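# Plug rack relays into color-matched panel sockets

## Task

Take every relay (a little transparent box topped by a colored button) out of the black rack and insert it into the vacant panel socket whose color mark matches its button. Seat it fully so it matches the relays already installed: button toward the same side as theirs, top flush with theirs, and upright. No click is felt when it seats. Each correctly seated relay counts, but any relay in a wrong socket fails the job. The job also fails if an already-installed relay ends up partly lifted or tilted. A relay only counts if it stays in place without the robot holding it.

## Robot and tools

ROBOT. Two six-joint arms, left_arm and right_arm, each with a two-finger parallel gripper that opens to 50 mm. Base roots in the scene frame: left_arm at (-0.021, +0.464, 0), right_arm at (-0.030, -0.455, 0), both nearly unrotated. The bases, any mounting plates and the metal frame behind them are fixed obstacles.

FRAMES. Every pose is in one scene frame. Its origin is on the table top midway between the arms, +z is up, +x points out over the table, and left_arm sits on the +y side. The words left and right name arms, not sides of an image. Gripper axes: fingers point along the gripper's +z, and they open and close along its x. end_effector_position is the point midway between the pads. Fingertips reach 17.5 mm past it. A rotation-only command pivots about that point. A flat block about 9 cm long sticks out toward the gripper's -y and turns with it. The reported hand position may be slightly off, more so at long reach.

ROW LAYOUT. Every arm command is one row of 20 numbers, always both arms: left x, y, z, qw, qx, qy, qz, left gripper position, force_limit, speed, then the same ten for right. x, y, z are an absolute target for end_effector_position in metres. The quaternion is an absolute target orientation, w first. The three gripper numbers each lie in [-1, 1]. position: +1 fully open, about -0.65 pads touching, -1 to grip (the fingers close until stopped). force_limit: about 20 N per pad at -1, 102 N at 0, 185 N at +1, with up to 17 % overshoot. speed: finger gap rate of 20 mm/s at -1, 85 at 0, 150 at +1. To leave a gripper unchanged, repeat its last three numbers; 0 is a real command. To hold orientation, resend the same quaternion every time rather than copying the drifted reported one.

execute_actions(actions): a list of actions. Each action is a table of up to 15 rows, and each row runs for one 1/30 s step. A shorter table repeats its last row to fill out the 15 steps. An empty list just returns state and images. Per step, the commanded pose is clipped to 100 mm and 16 degrees from the measured pose, so a far target takes several actions. An action is refused for both arms if any target is more than 0.6 m from that gripper's current position along any of its axes. If the first action fails this check, or any action is malformed, nothing runs.

move(target, speed, stop_force, blocking): target is one 20-number row as above. The grippers travel in straight lines and all finish together, taking 0.5 to 10 s; anything longer is cut off at 10 s. speed is 0.002 to 0.5 m/s (default 0.25); turning is capped at twice that in rad/s. Paths ignore obstacles and the other arm. Arms lag their paths and can overshoot speed, especially when nearly straight. stop_force is 9 to 40 N, one value for both arms, and is only allowed after 0.2 s of scene time. An arm stops when its wrist senses that much extra push against its motion for 2 steps. It then backs up 2 steps and holds. Use it with a very slow speed. It is judged along the path direction in the gripper's starting axes, so it is unreliable if the gripper rotates. Leave it out when backing away from contact. blocking=false returns after 0.5 s while motion continues; it cannot be combined with stop_force. Use wait(0) to poll; other commands are refused until the move ends. The move line reports done, off_target, moving, held, fault or contact per arm, plus limits=paced (the pose was clipped) or limits=held (a check blocked some steps, and speed may surge afterward).

wait(seconds): 0 to 10 s, with arms holding their last command. stop(): brakes a running move; the fingers keep going. zoom_image(camera, region): camera is cam_high, cam_left_wrist or cam_right_wrist; region is [x0, y0, x1, y1] in pixels, at most 504 by 504. Images are 896x504. read_manual(section): returns licence texts only. finished_scene(scene): ends the current scene by number; the result must already be stable.

RESULTS. The state line gives each gripper's pose and velocities. Hand target lines show what the controller is driving toward. A pose unreachable line means the clearance check altered or blocked that arm's command. Gripper object_status: 0 moving, 1 blocked while opening, 2 blocked while closing (a real grip), 3 reached the requested position or pads met (usually empty). Any new position number resets it to 0. Stopped fingers only take a new force_limit or speed after the position changes by at least 0.01. To loosen a grip, open first. position_measured is in counts; the opening is about (250 - counts) x 0.202 mm. Wrist force and torque are read in the gripper's own axes. They carry an offset up to about 4 N and noise, saturate near 50 N, and point from a pressed surface back into the arm. Camera calibration (K, distortion, T_world_to_cam) is given per camera and may be a little off.

AVOID. The arms are stiff, so commanding even slightly past a firm contact without stop_force can fault. A torque fault (136 N m big joints, 25.4 N m wrists) or 150 N external force freezes the arm for 10 s. Don't let the arms bump or press each other. Don't knock or drop anything off the table. Avoid slams, hard pushes and long heavy holds; motors warn at 70 °C and brake at 85 °C. Held parts may be tugged briefly, so grip firmly. Confirm object_status 2 before lifting. The simulation keeps running while you think, with the robot holding its last command.

Each tool is called after "Call:" by a JSON object that holds its "api" and its "payload".

## Session

Call:
{"api": "execute_actions", "payload": {"actions": []}}

Scene clock: 0.00 s.
left_arm: end_effector_position=(+0.6502, +0.6367, +0.3788) position_measured=3 object_status=3 end_effector_quat_wxyz=(+0.184, +0.877, -0.114, +0.430) end_effector_velocity=(-0.000, -0.000, -0.000) end_effector_angular_velocity=(-0.000, +0.001, -0.001) | right_arm: end_effector_position=(+0.4707, -0.2536, +0.1258) position_measured=3 object_status=3 end_effector_quat_wxyz=(+0.362, +0.680, -0.248, +0.588) end_effector_velocity=(+0.000, -0.000, +0.000) end_effector_angular_velocity=(-0.000, +0.000, +0.000)
Joint positions: left_arm=[ 0.13  -1.389  1.684 -2.663 -2.204  1.819] | right_arm=[ 4.258 -2.095 -1.869 -2.221  0.505 -1.858]
Joint velocities: left_arm=[-0.  0.  0.  0. -0.  0.] | right_arm=[-0.     0.     0.    -0.001 -0.     0.   ]
Joint torques (N m, as the arm reports them, + toward a larger angle): no reading
Motor temperatures (°C, as the motors report them): left_arm=[30 26 28 34 30 34] | right_arm=[29 29 27 36 37 35]
Wrist force (N, on the end effector, along its own x y z axes, offset not removed): no reading
Wrist torque (N m, same axes, about the end effector's origin, offset not removed): no reading
Hand target (left_arm): +0.650, +0.637, +0.379; +0.184, +0.877, -0.114, +0.430
Hand target (right_arm): +0.471, -0.254, +0.126; +0.362, +0.680, -0.248, +0.588

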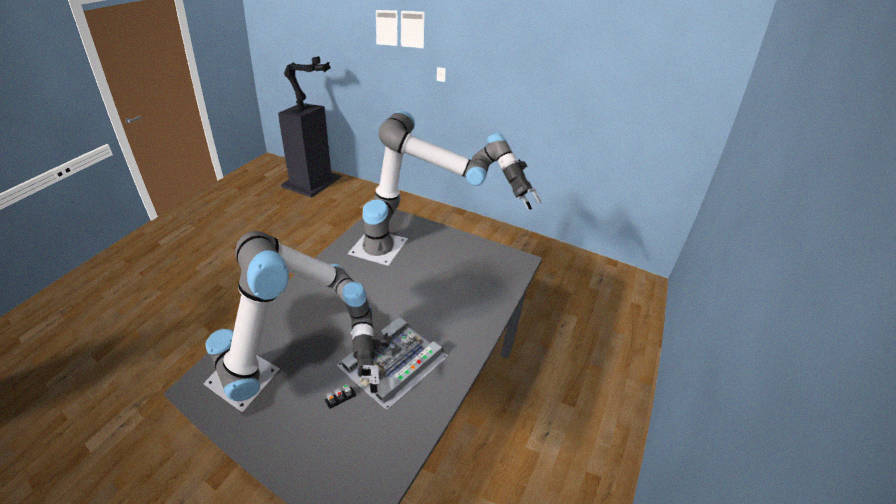

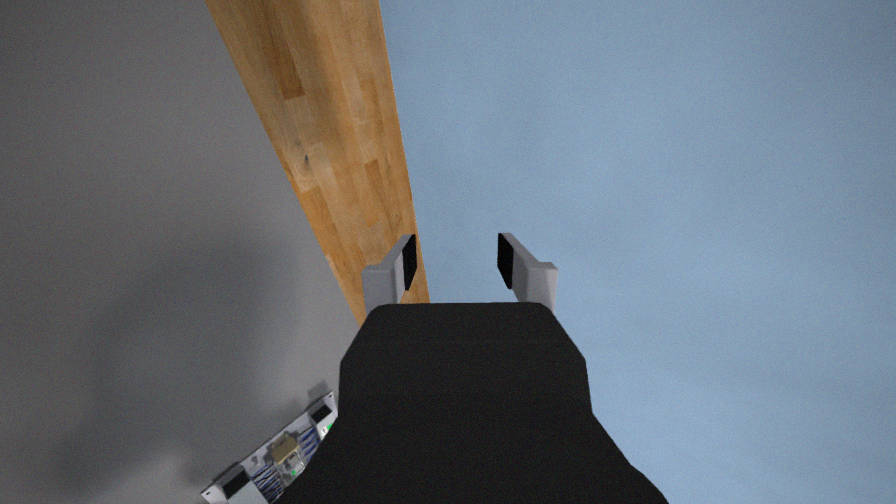

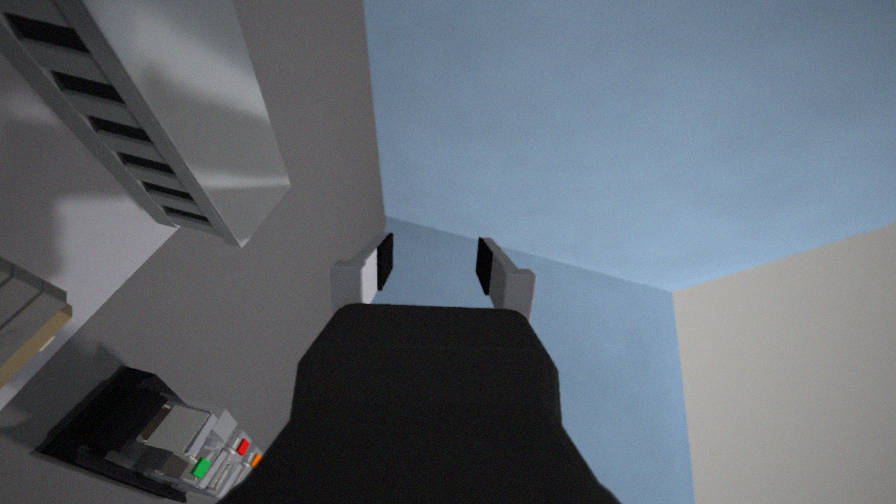

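Call:
{"api": "zoom_image", "payload": {"camera": "cam_high", "region": [310, 305, 460, 420]}}

Region (310, 305, 460, 420) of cam_high's 896x504 image, scaled by 3.360, with more detail than that image has; it fills the top 386 rows of this view, and the rest is white.

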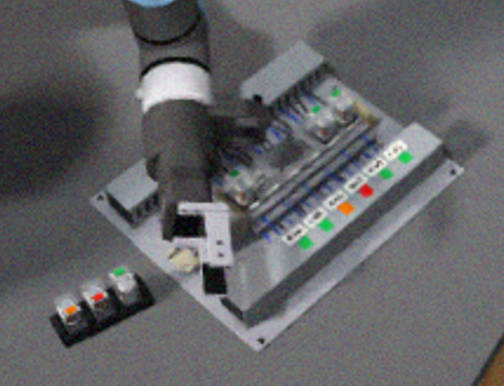

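Call:
{"api": "move", "payload": {"target": [0.6502,0.6367,0.3788,0.184,0.877,-0.114,0.430,1,0,0, 0.45,-0.27,0.30,0.362,0.680,-0.248,0.588,1,0,0], "speed": 0.3}}

Scene clock: 19.67 s.
left_arm: end_effector_position=(+0.6502, +0.6367, +0.3788) position_measured=3 object_status=3 end_effector_quat_wxyz=(+0.184, +0.877, -0.114, +0.430) end_effector_velocity=(+0.000, -0.000, +0.001) end_effector_angular_velocity=(-0.000, -0.001, -0.001) | right_arm: end_effector_position=(+0.4502, -0.2696, +0.2997) position_measured=3 object_status=3 end_effector_quat_wxyz=(+0.362, +0.680, -0.248, +0.588) end_effector_velocity=(-0.000, -0.000, +0.003) end_effector_angular_velocity=(-0.001, -0.001, -0.000)
Joint positions: left_arm=[ 0.13  -1.389  1.684 -2.663 -2.204  1.819] | right_arm=[ 4.285 -1.798 -1.763 -2.629  0.532 -1.853]
Joint velocities: left_arm=[ 0.    -0.    -0.001 -0.    -0.001  0.   ] | right_arm=[ 0.001  0.003  0.003 -0.008  0.001  0.002]
Joint torques (N m, as the arm reports them, + toward a larger angle): left_arm=[ -5.28 -34.96 -22.97  -4.99   1.54   1.12] | right_arm=[12.84 41.67 31.46 -2.03  1.23  2.54]
Motor temperatures (°C, as the motors report them): left_arm=[30 26 28 34 30 34] | right_arm=[29 30 27 36 37 35]
Wrist force (N, on the end effector, along its own x y z axes, offset not removed): left_arm=[2.7 -1.4 1.1] | right_arm=[1.8 1.5 -0.3]
Wrist torque (N m, same axes, about the end effector's origin, offset not removed): left_arm=[-0.22 -0.66 0.07] | right_arm=[0.29 -0.27 -0.05]
Hand target (left_arm): +0.650, +0.637, +0.379; +0.184, +0.877, -0.114, +0.430
Hand target (right_arm): +0.450, -0.270, +0.300; +0.362, +0.680, -0.248, +0.588
Off the commanded pose (left_arm): 0.000 m, 0 deg.
Off the commanded pose (right_arm): 0.001 m, 0 deg.
move: done
camera_calibration (this result's frames):
cam_left_wrist: T_world_to_cam=[[0.601399, -0.0727925, 0.795626, -0.642851], [-0.561362, -0.7471, 0.35597, 0.70661], [0.5685, -0.660714, -0.490168, 0.38714], [0, 0, 0, 1]] pos_world=[0.563185, 0.736902, 0.449701]
cam_right_wrist: T_world_to_cam=[[0.207164, 0.158254, 0.965422, -0.346285], [-0.893357, -0.371617, 0.252616, 0.223723], [0.398744, -0.914799, 0.0643911, -0.296394], [0, 0, 0, 1]] pos_world=[0.389788, -0.133201, 0.29688]

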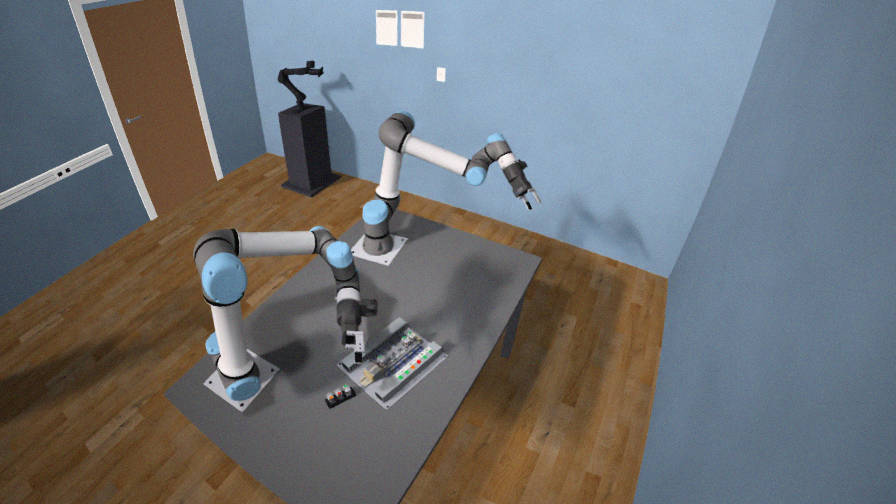

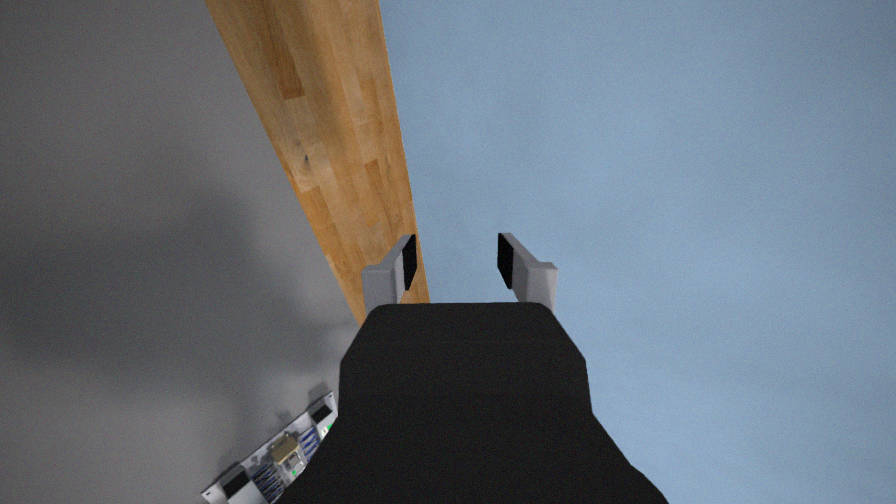

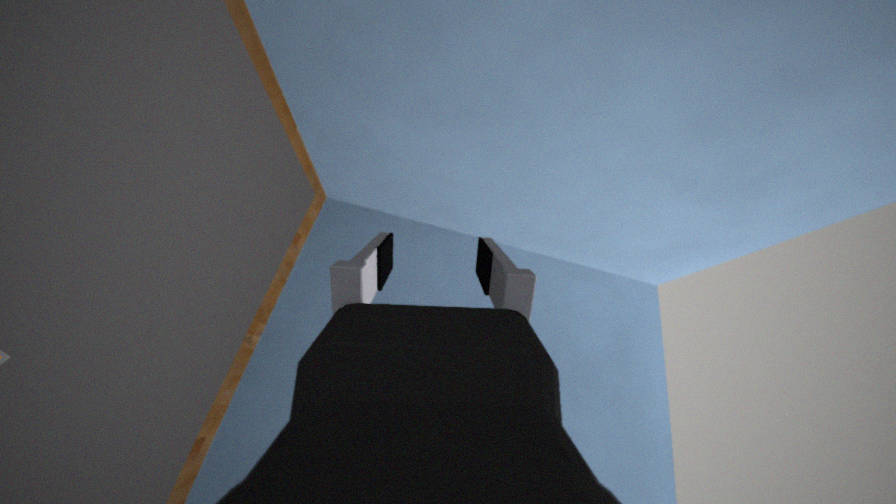

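Call:
{"api": "zoom_image", "payload": {"camera": "cam_high", "region": [310, 305, 460, 420]}}

Region (310, 305, 460, 420) of cam_high's 896x504 image, scaled by 3.360, with more detail than that image has; it fills the top 386 rows of this view, and the rest is white.

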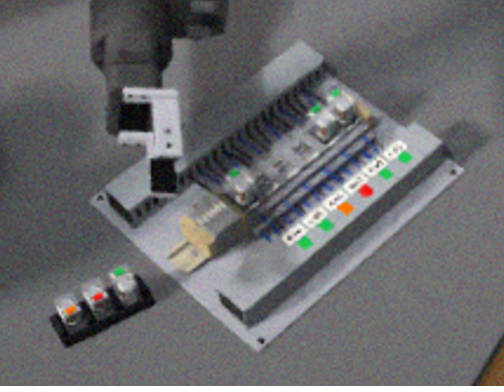

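Call:
{"api": "move", "payload": {"target": [0.6502,0.6367,0.3788,0.184,0.877,-0.114,0.430,1,0,0, 0.42,-0.27,0.27,0,0.900,-0.435,0,1,0,0], "speed": 0.4}}

Scene clock: 33.57 s.
left_arm: end_effector_position=(+0.6502, +0.6367, +0.3788) position_measured=3 object_status=3 end_effector_quat_wxyz=(+0.184, +0.877, -0.114, +0.430) end_effector_velocity=(-0.001, +0.000, -0.002) end_effector_angular_velocity=(-0.001, +0.002, +0.000) | right_arm: end_effector_position=(+0.4201, -0.2695, +0.2698) position_measured=3 object_status=3 end_effector_quat_wxyz=(+0.000, +0.900, -0.435, -0.000) end_effector_velocity=(-0.000, -0.000, -0.001) end_effector_angular_velocity=(+0.011, +0.009, -0.000)
Joint positions: left_arm=[ 0.13  -1.389  1.684 -2.663 -2.204  1.819] | right_arm=[ 3.753 -1.462 -1.788 -1.463  1.571 -3.145]
Joint velocities: left_arm=[ 0.001 -0.     0.003 -0.001 -0.     0.   ] | right_arm=[-0.009 -0.002  0.001  0.002  0.014 -0.009]
Joint torques (N m, as the arm reports them, + toward a larger angle): left_arm=[ -7.8  -24.42 -22.47  -4.74   1.65   1.4 ] | right_arm=[-12.07   8.78  37.46   5.1    1.57  -2.16]
Motor temperatures (°C, as the motors report them): left_arm=[30 26 28 34 30 34] | right_arm=[29 30 27 36 37 35]
Wrist force (N, on the end effector, along its own x y z axes, offset not removed): left_arm=[3.0 -1.6 -0.3] | right_arm=[1.0 0.4 -0.2]
Wrist torque (N m, same axes, about the end effector's origin, offset not removed): left_arm=[-0.24 -0.66 0.02] | right_arm=[0.17 -0.13 -0.03]
Hand target (left_arm): +0.650, +0.637, +0.379; +0.184, +0.877, -0.114, +0.430
Hand target (right_arm): +0.420, -0.270, +0.270; +0.000, +0.900, -0.435, -0.001
Off the commanded pose (left_arm): 0.000 m, 0 deg.
Off the commanded pose (right_arm): 0.001 m, 0 deg.
move: done
camera_calibration (this result's frames):
cam_left_wrist: T_world_to_cam=[[0.601403, -0.0728053, 0.795621, -0.642844], [-0.561377, -0.747086, 0.355976, 0.706603], [0.568481, -0.660728, -0.490171, 0.387146], [0, 0, 0, 1]] pos_world=[0.563194, 0.736889, 0.449695]
cam_right_wrist: T_world_to_cam=[[0.668186, -0.742884, 0.040619, -0.49823], [-0.722197, -0.634524, 0.275338, 0.0555324], [-0.17877, -0.213312, -0.960489, 0.425749], [0, 0, 0, 1]] pos_world=[0.449127, -0.244073, 0.413875]

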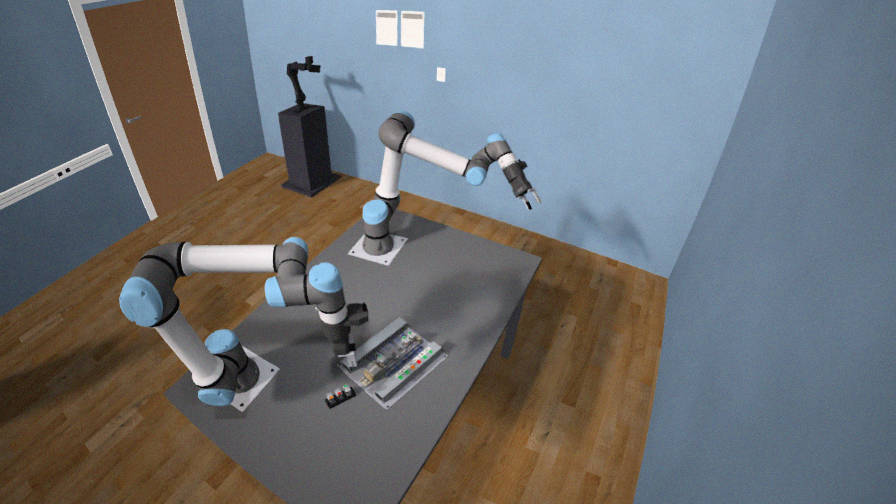

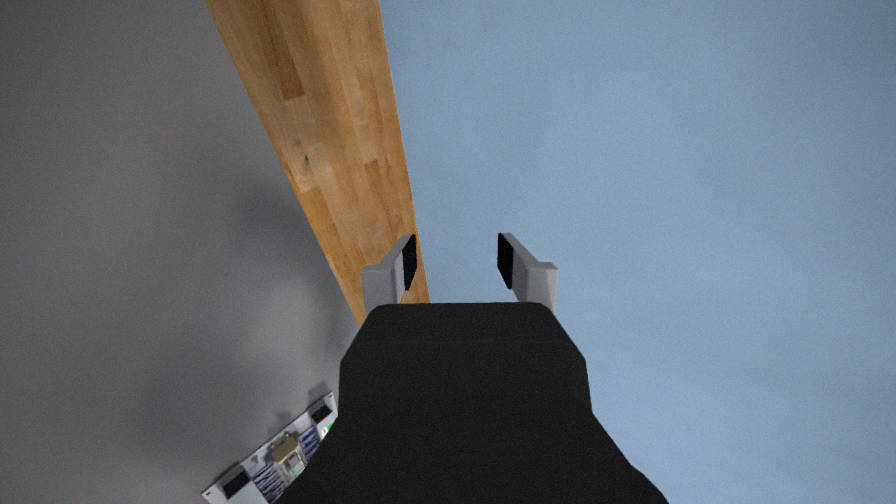

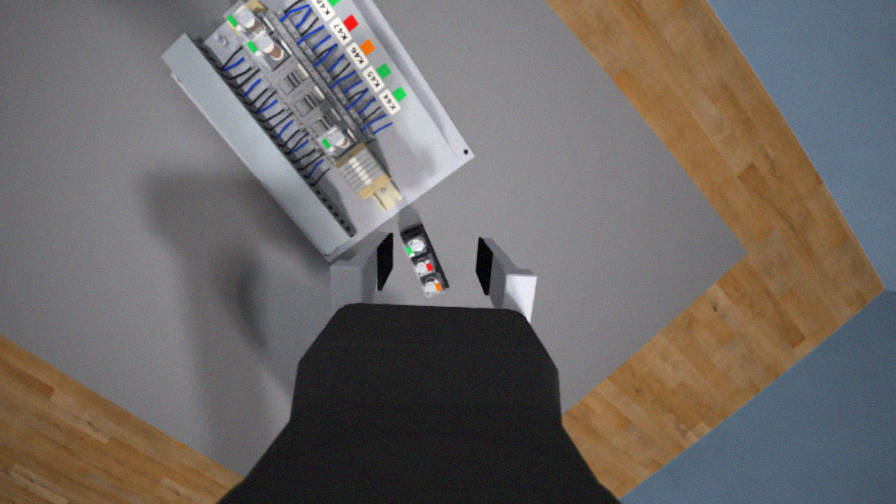

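Call:
{"api": "zoom_image", "payload": {"camera": "cam_right_wrist", "region": [150, 0, 500, 310]}}

Call:
{"api": "zoom_image", "payload": {"camera": "cam_right_wrist", "region": [370, 200, 490, 310]}}

Region (150, 0, 500, 310) of cam_right_wrist's 896x504 image, scaled by 1.440, with more detail than that image has; it fills the top 446 rows of this view, and the rest is white.

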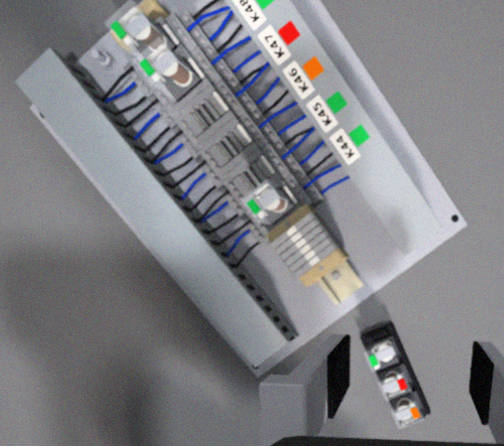

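Region (370, 200, 490, 310) of cam_right_wrist's 896x504 image, scaled by 4.200, with more detail than that image has; it fills the top 462 rows of this view, and the rest is white.

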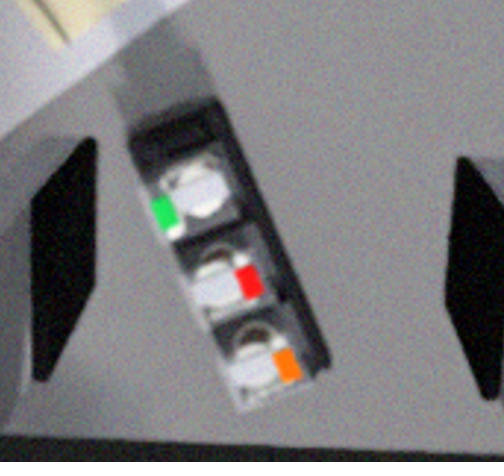

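Call:
{"api": "move", "payload": {"target": [0.6502,0.6367,0.3788,0.184,0.877,-0.114,0.430,1,0,0, 0.338,-0.322,0.15,0,0.966,-0.259,0,1,0,0], "speed": 0.3}}

Scene clock: 55.07 s.
left_arm: end_effector_position=(+0.6502, +0.6367, +0.3788) position_measured=3 object_status=3 end_effector_quat_wxyz=(+0.184, +0.877, -0.114, +0.430) end_effector_velocity=(+0.000, -0.001, -0.000) end_effector_angular_velocity=(-0.001, +0.001, -0.002) | right_arm: end_effector_position=(+0.3378, -0.3220, +0.1504) position_measured=3 object_status=3 end_effector_quat_wxyz=(+0.000, +0.966, -0.259, -0.000) end_effector_velocity=(-0.001, -0.001, -0.001) end_effector_angular_velocity=(+0.003, -0.003, +0.005)
Joint positions: left_arm=[ 0.13  -1.389  1.684 -2.663 -2.204  1.819] | right_arm=[ 3.755 -1.297 -2.234 -1.182  1.571 -3.519]
Joint velocities: left_arm=[-0.001  0.    -0.     0.001 -0.001 -0.   ] | right_arm=[-0.001  0.003 -0.008  0.009  0.001 -0.006]
Joint torques (N m, as the arm reports them, + toward a larger angle): left_arm=[ -7.99 -24.34 -21.55  -4.77   1.22   1.23] | right_arm=[-11.61  24.83  12.1    5.1    1.26  -2.56]
Motor temperatures (°C, as the motors report them): left_arm=[30 26 28 34 30 34] | right_arm=[29 30 27 36 37 35]
Wrist force (N, on the end effector, along its own x y z axes, offset not removed): left_arm=[3.1 -0.6 1.7] | right_arm=[2.1 2.0 -0.5]
Wrist torque (N m, same axes, about the end effector's origin, offset not removed): left_arm=[0.03 -0.66 0.02] | right_arm=[0.39 -0.36 0.00]
Hand target (left_arm): +0.650, +0.637, +0.379; +0.184, +0.877, -0.114, +0.430
Hand target (right_arm): +0.338, -0.322, +0.150; +0.000, +0.966, -0.259, -0.000
Off the commanded pose (left_arm): 0.000 m, 0 deg.
Off the commanded pose (right_arm): 0.000 m, 0 deg.
move: done
camera_calibration (this result's frames):
cam_left_wrist: T_world_to_cam=[[0.601403, -0.0728055, 0.795622, -0.642844], [-0.561377, -0.747086, 0.355975, 0.706603], [0.568481, -0.660728, -0.490171, 0.387146], [0, 0, 0, 1]] pos_world=[0.563194, 0.736889, 0.449695]
cam_right_wrist: T_world_to_cam=[[0.894144, -0.44589, 0.0411026, -0.458183], [-0.439186, -0.855382, 0.274657, -0.170915], [-0.0873082, -0.263634, -0.960663, 0.238129], [0, 0, 0, 1]] pos_world=[0.355408, -0.287718, 0.294537]

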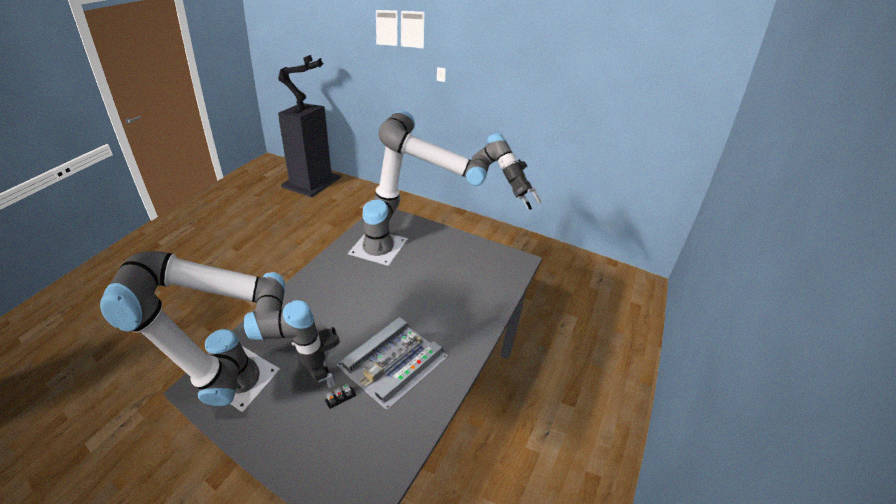

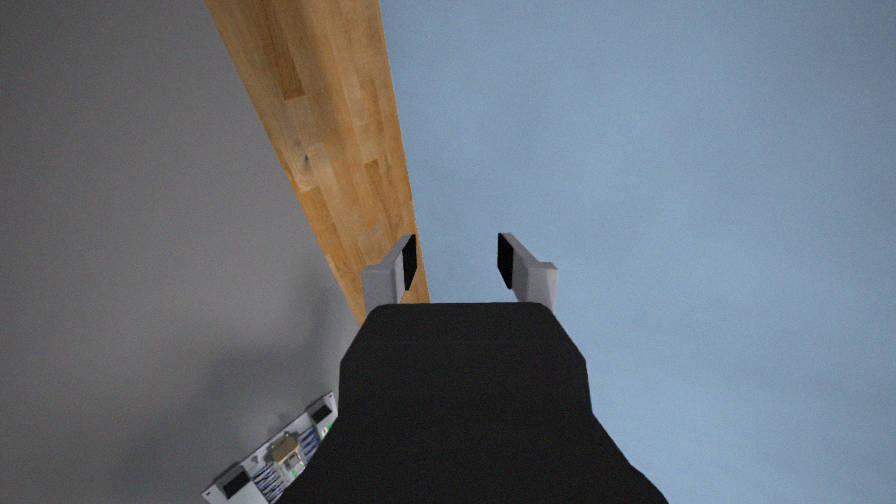

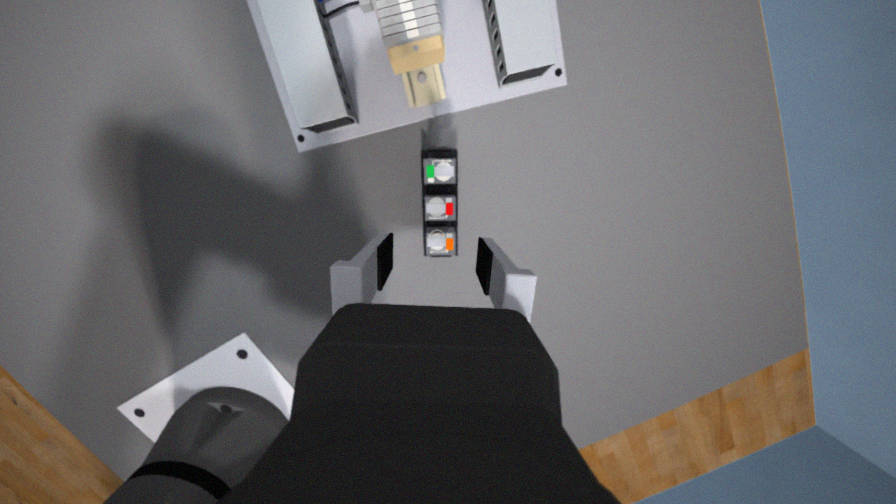

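Call:
{"api": "zoom_image", "payload": {"camera": "cam_right_wrist", "region": [370, 130, 510, 300]}}

Region (370, 130, 510, 300) of cam_right_wrist's 896x504 image, scaled by 2.965, with more detail than that image has; it fills the left 415 columns of this view, and the rest is white.

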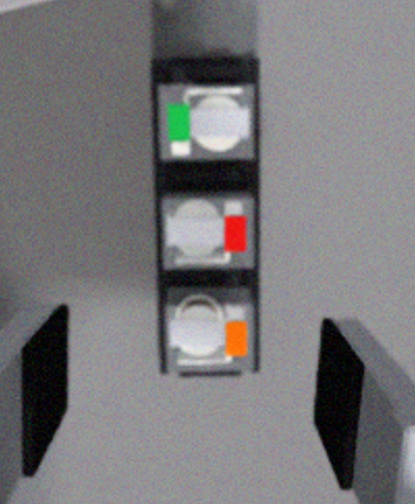

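Call:
{"api": "zoom_image", "payload": {"camera": "cam_high", "region": [315, 370, 375, 415]}}

Region (315, 370, 375, 415) of cam_high's 896x504 image, scaled by 8.400, with more detail than that image has; it fills the top 378 rows of this view, and the rest is white.

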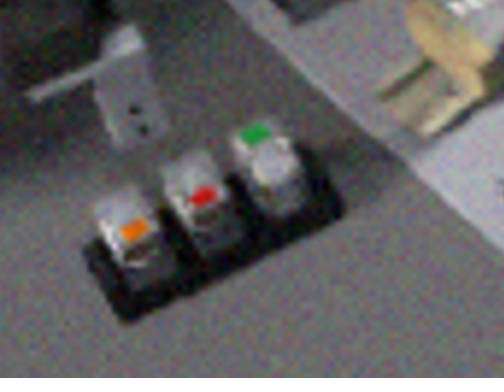

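Call:
{"api": "move", "payload": {"target": [0.6502,0.6367,0.3788,0.184,0.877,-0.114,0.430,1,0,0, 0.363,-0.281,0.09,0,0.966,-0.259,0,1,0,0], "speed": 0.15}}

Scene clock: 87.40 s.
left_arm: end_effector_position=(+0.6502, +0.6367, +0.3788) position_measured=3 object_status=3 end_effector_quat_wxyz=(+0.184, +0.877, -0.114, +0.430) end_effector_velocity=(+0.001, -0.000, +0.002) end_effector_angular_velocity=(+0.000, -0.004, -0.001) | right_arm: end_effector_position=(+0.3628, -0.2813, +0.0901) position_measured=3 object_status=3 end_effector_quat_wxyz=(+0.000, +0.966, -0.259, -0.000) end_effector_velocity=(+0.001, +0.001, -0.001) end_effector_angular_velocity=(-0.001, +0.001, +0.000)
Joint positions: left_arm=[ 0.13  -1.389  1.684 -2.663 -2.204  1.819] | right_arm=[ 3.797 -1.488 -2.259 -0.965  1.571 -3.477]
Joint velocities: left_arm=[-0.     0.    -0.002 -0.002 -0.001 -0.   ] | right_arm=[ 0.    -0.005  0.001  0.003 -0.001  0.   ]
Joint torques (N m, as the arm reports them, + toward a larger angle): left_arm=[ -7.51 -25.15 -19.67  -4.87   1.4    1.22] | right_arm=[13.34  6.14 33.57  5.16 -1.65  2.56]
Motor temperatures (°C, as the motors report them): left_arm=[30 26 28 34 30 34] | right_arm=[29 30 27 36 37 35]
Wrist force (N, on the end effector, along its own x y z axes, offset not removed): left_arm=[2.1 -0.3 -0.7] | right_arm=[2.5 1.2 1.0]
Wrist torque (N m, same axes, about the end effector's origin, offset not removed): left_arm=[-0.05 -0.49 0.08] | right_arm=[0.22 -0.38 -0.06]
Hand target (left_arm): +0.650, +0.637, +0.379; +0.184, +0.877, -0.114, +0.430
Hand target (right_arm): +0.363, -0.281, +0.090; +0.000, +0.966, -0.259, +0.000
Off the commanded pose (left_arm): 0.000 m, 0 deg.
Off the commanded pose (right_arm): 0.000 m, 0 deg.
move: done
camera_calibration (this result's frames):
cam_left_wrist: T_world_to_cam=[[0.601403, -0.0728053, 0.795622, -0.642844], [-0.561377, -0.747086, 0.355975, 0.706603], [0.568481, -0.660728, -0.490171, 0.387146], [0, 0, 0, 1]] pos_world=[0.563194, 0.736889, 0.449695]
cam_right_wrist: T_world_to_cam=[[0.894367, -0.445438, 0.0411421, -0.459805], [-0.438773, -0.855625, 0.274563, -0.108809], [-0.0870988, -0.263612, -0.960688, 0.193075], [0, 0, 0, 1]] pos_world=[0.380309, -0.247018, 0.234278]

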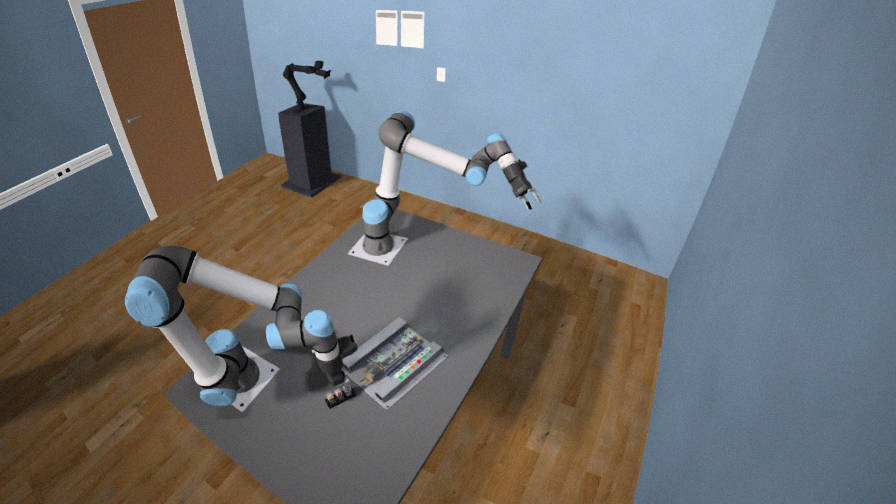

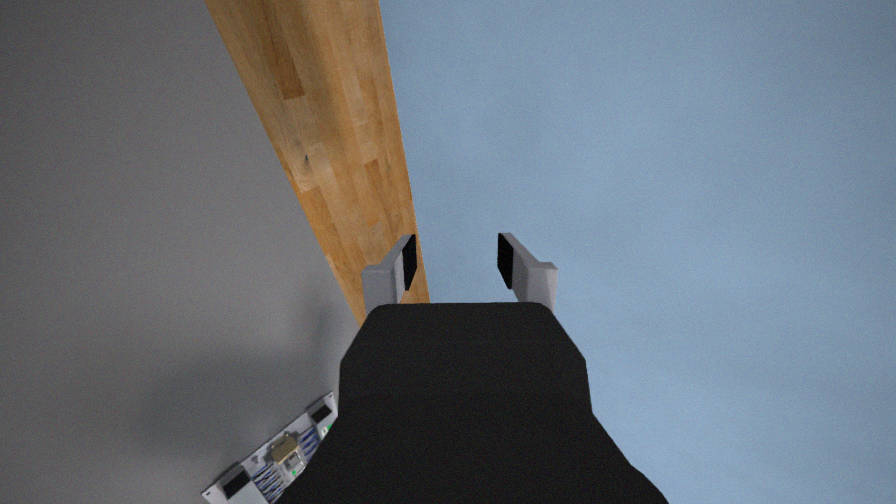

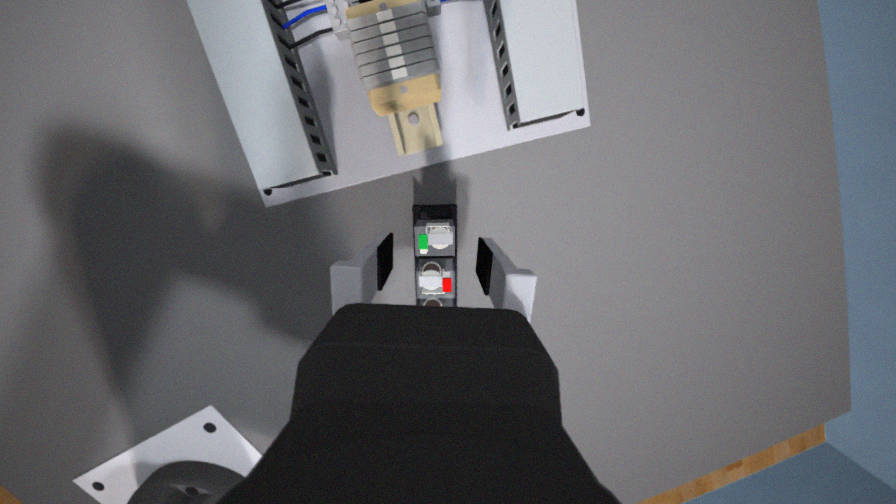

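Call:
{"api": "zoom_image", "payload": {"camera": "cam_right_wrist", "region": [370, 190, 510, 310]}}

Region (370, 190, 510, 310) of cam_right_wrist's 896x504 image, scaled by 3.600, with more detail than that image has; it fills the top 432 rows of this view, and the rest is white.

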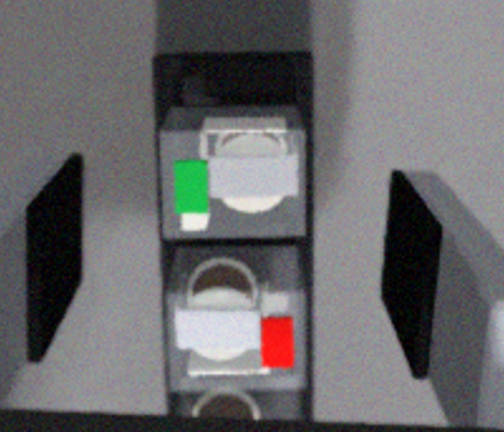

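Call:
{"api": "move", "payload": {"target": [0.6502,0.6367,0.3788,0.184,0.877,-0.114,0.430,1,0,0, 0.364,-0.2793,0.075,0,0.9744,-0.225,0,1,0,0], "speed": 0.05}}

Call:
{"api": "zoom_image", "payload": {"camera": "cam_right_wrist", "region": [370, 190, 510, 310]}}

Scene clock: 120.90 s.
left_arm: end_effector_position=(+0.6502, +0.6367, +0.3788) position_measured=3 object_status=3 end_effector_quat_wxyz=(+0.184, +0.877, -0.114, +0.430) end_effector_velocity=(-0.000, -0.000, -0.000) end_effector_angular_velocity=(-0.001, +0.001, -0.000) | right_arm: end_effector_position=(+0.3640, -0.2794, +0.0753) position_measured=3 object_status=3 end_effector_quat_wxyz=(+0.000, +0.974, -0.226, +0.000) end_effector_velocity=(+0.000, +0.000, -0.002) end_effector_angular_velocity=(+0.001, -0.000, +0.010)
Joint positions: left_arm=[ 0.13  -1.389  1.684 -2.663 -2.204  1.819] | right_arm=[ 3.795 -1.523 -2.275 -0.915  1.571 -3.548]
Joint velocities: left_arm=[ 0.     0.     0.001  0.    -0.001 -0.   ] | right_arm=[-0.001 -0.005 -0.003  0.008  0.    -0.011]
Joint torques (N m, as the arm reports them, + toward a larger angle): left_arm=[ -8.52 -22.95 -19.86  -4.9    1.35   1.31] | right_arm=[-10.8    6.25   7.41   4.78   0.2   -2.36]
Motor temperatures (°C, as the motors report them): left_arm=[30 26 28 34 30 34] | right_arm=[29 30 27 36 37 35]
Wrist force (N, on the end effector, along its own x y z axes, offset not removed): left_arm=[1.9 -0.2 0.3] | right_arm=[2.2 0.9 1.2]
Wrist torque (N m, same axes, about the end effector's origin, offset not removed): left_arm=[0.02 -0.44 0.09] | right_arm=[0.29 -0.45 0.03]
Hand target (left_arm): +0.650, +0.637, +0.379; +0.184, +0.877, -0.114, +0.430
Hand target (right_arm): +0.364, -0.279, +0.075; +0.000, +0.974, -0.225, -0.000
Off the commanded pose (left_arm): 0.000 m, 0 deg.
Off the commanded pose (right_arm): 0.000 m, 0 deg.
move: done
camera_calibration (this result's frames):
cam_left_wrist: T_world_to_cam=[[0.601403, -0.0728052, 0.795622, -0.642844], [-0.561376, -0.747086, 0.355976, 0.706603], [0.568481, -0.660728, -0.490171, 0.387145], [0, 0, 0, 1]] pos_world=[0.563194, 0.736889, 0.449695]
cam_right_wrist: T_world_to_cam=[[0.922898, -0.382829, 0.0412423, -0.452314], [-0.378875, -0.883791, 0.27453, -0.132242], [-0.0686484, -0.268989, -0.960694, 0.171178], [0, 0, 0, 1]] pos_world=[0.379088, -0.243989, 0.219408]

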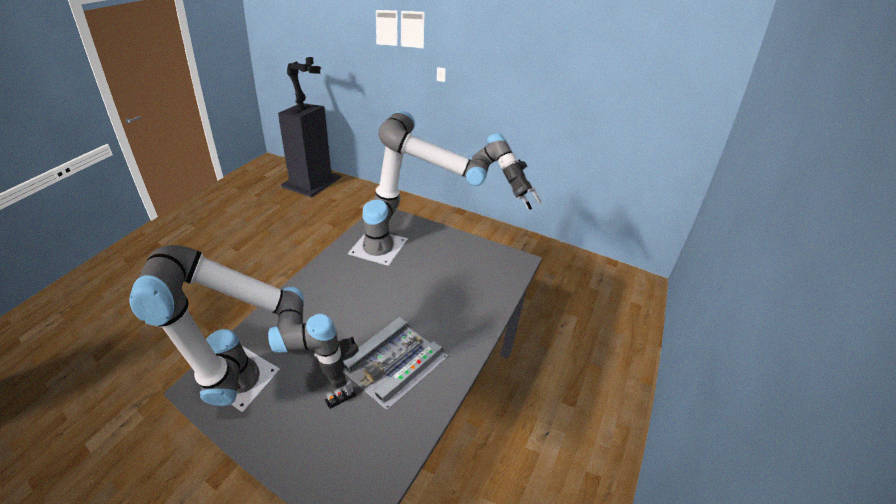

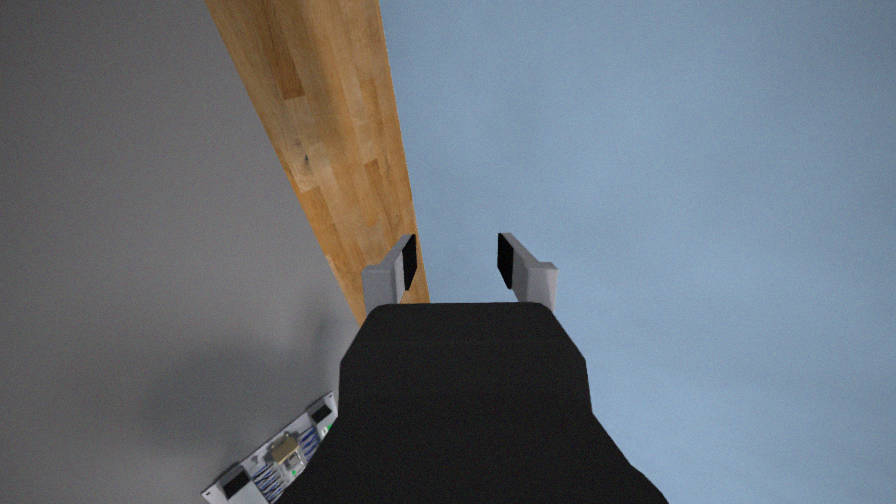

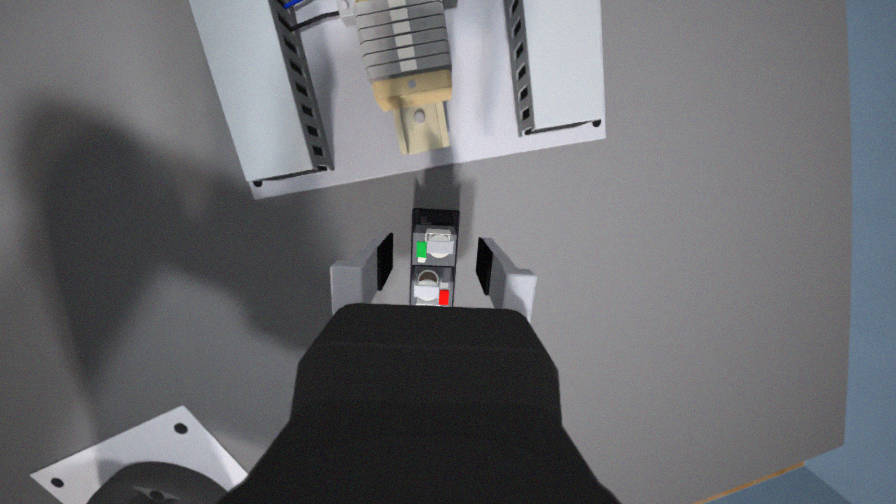

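Region (370, 190, 510, 310) of cam_right_wrist's 896x504 image, scaled by 3.600, with more detail than that image has; it fills the top 432 rows of this view, and the rest is white.

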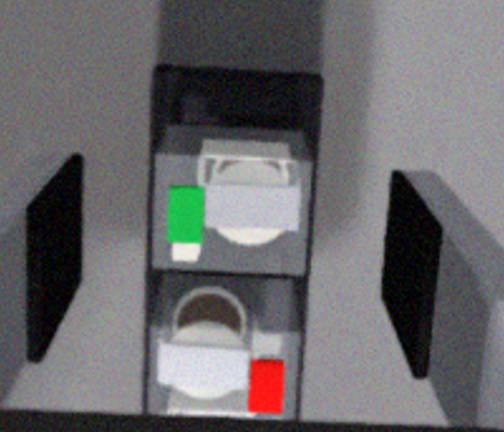

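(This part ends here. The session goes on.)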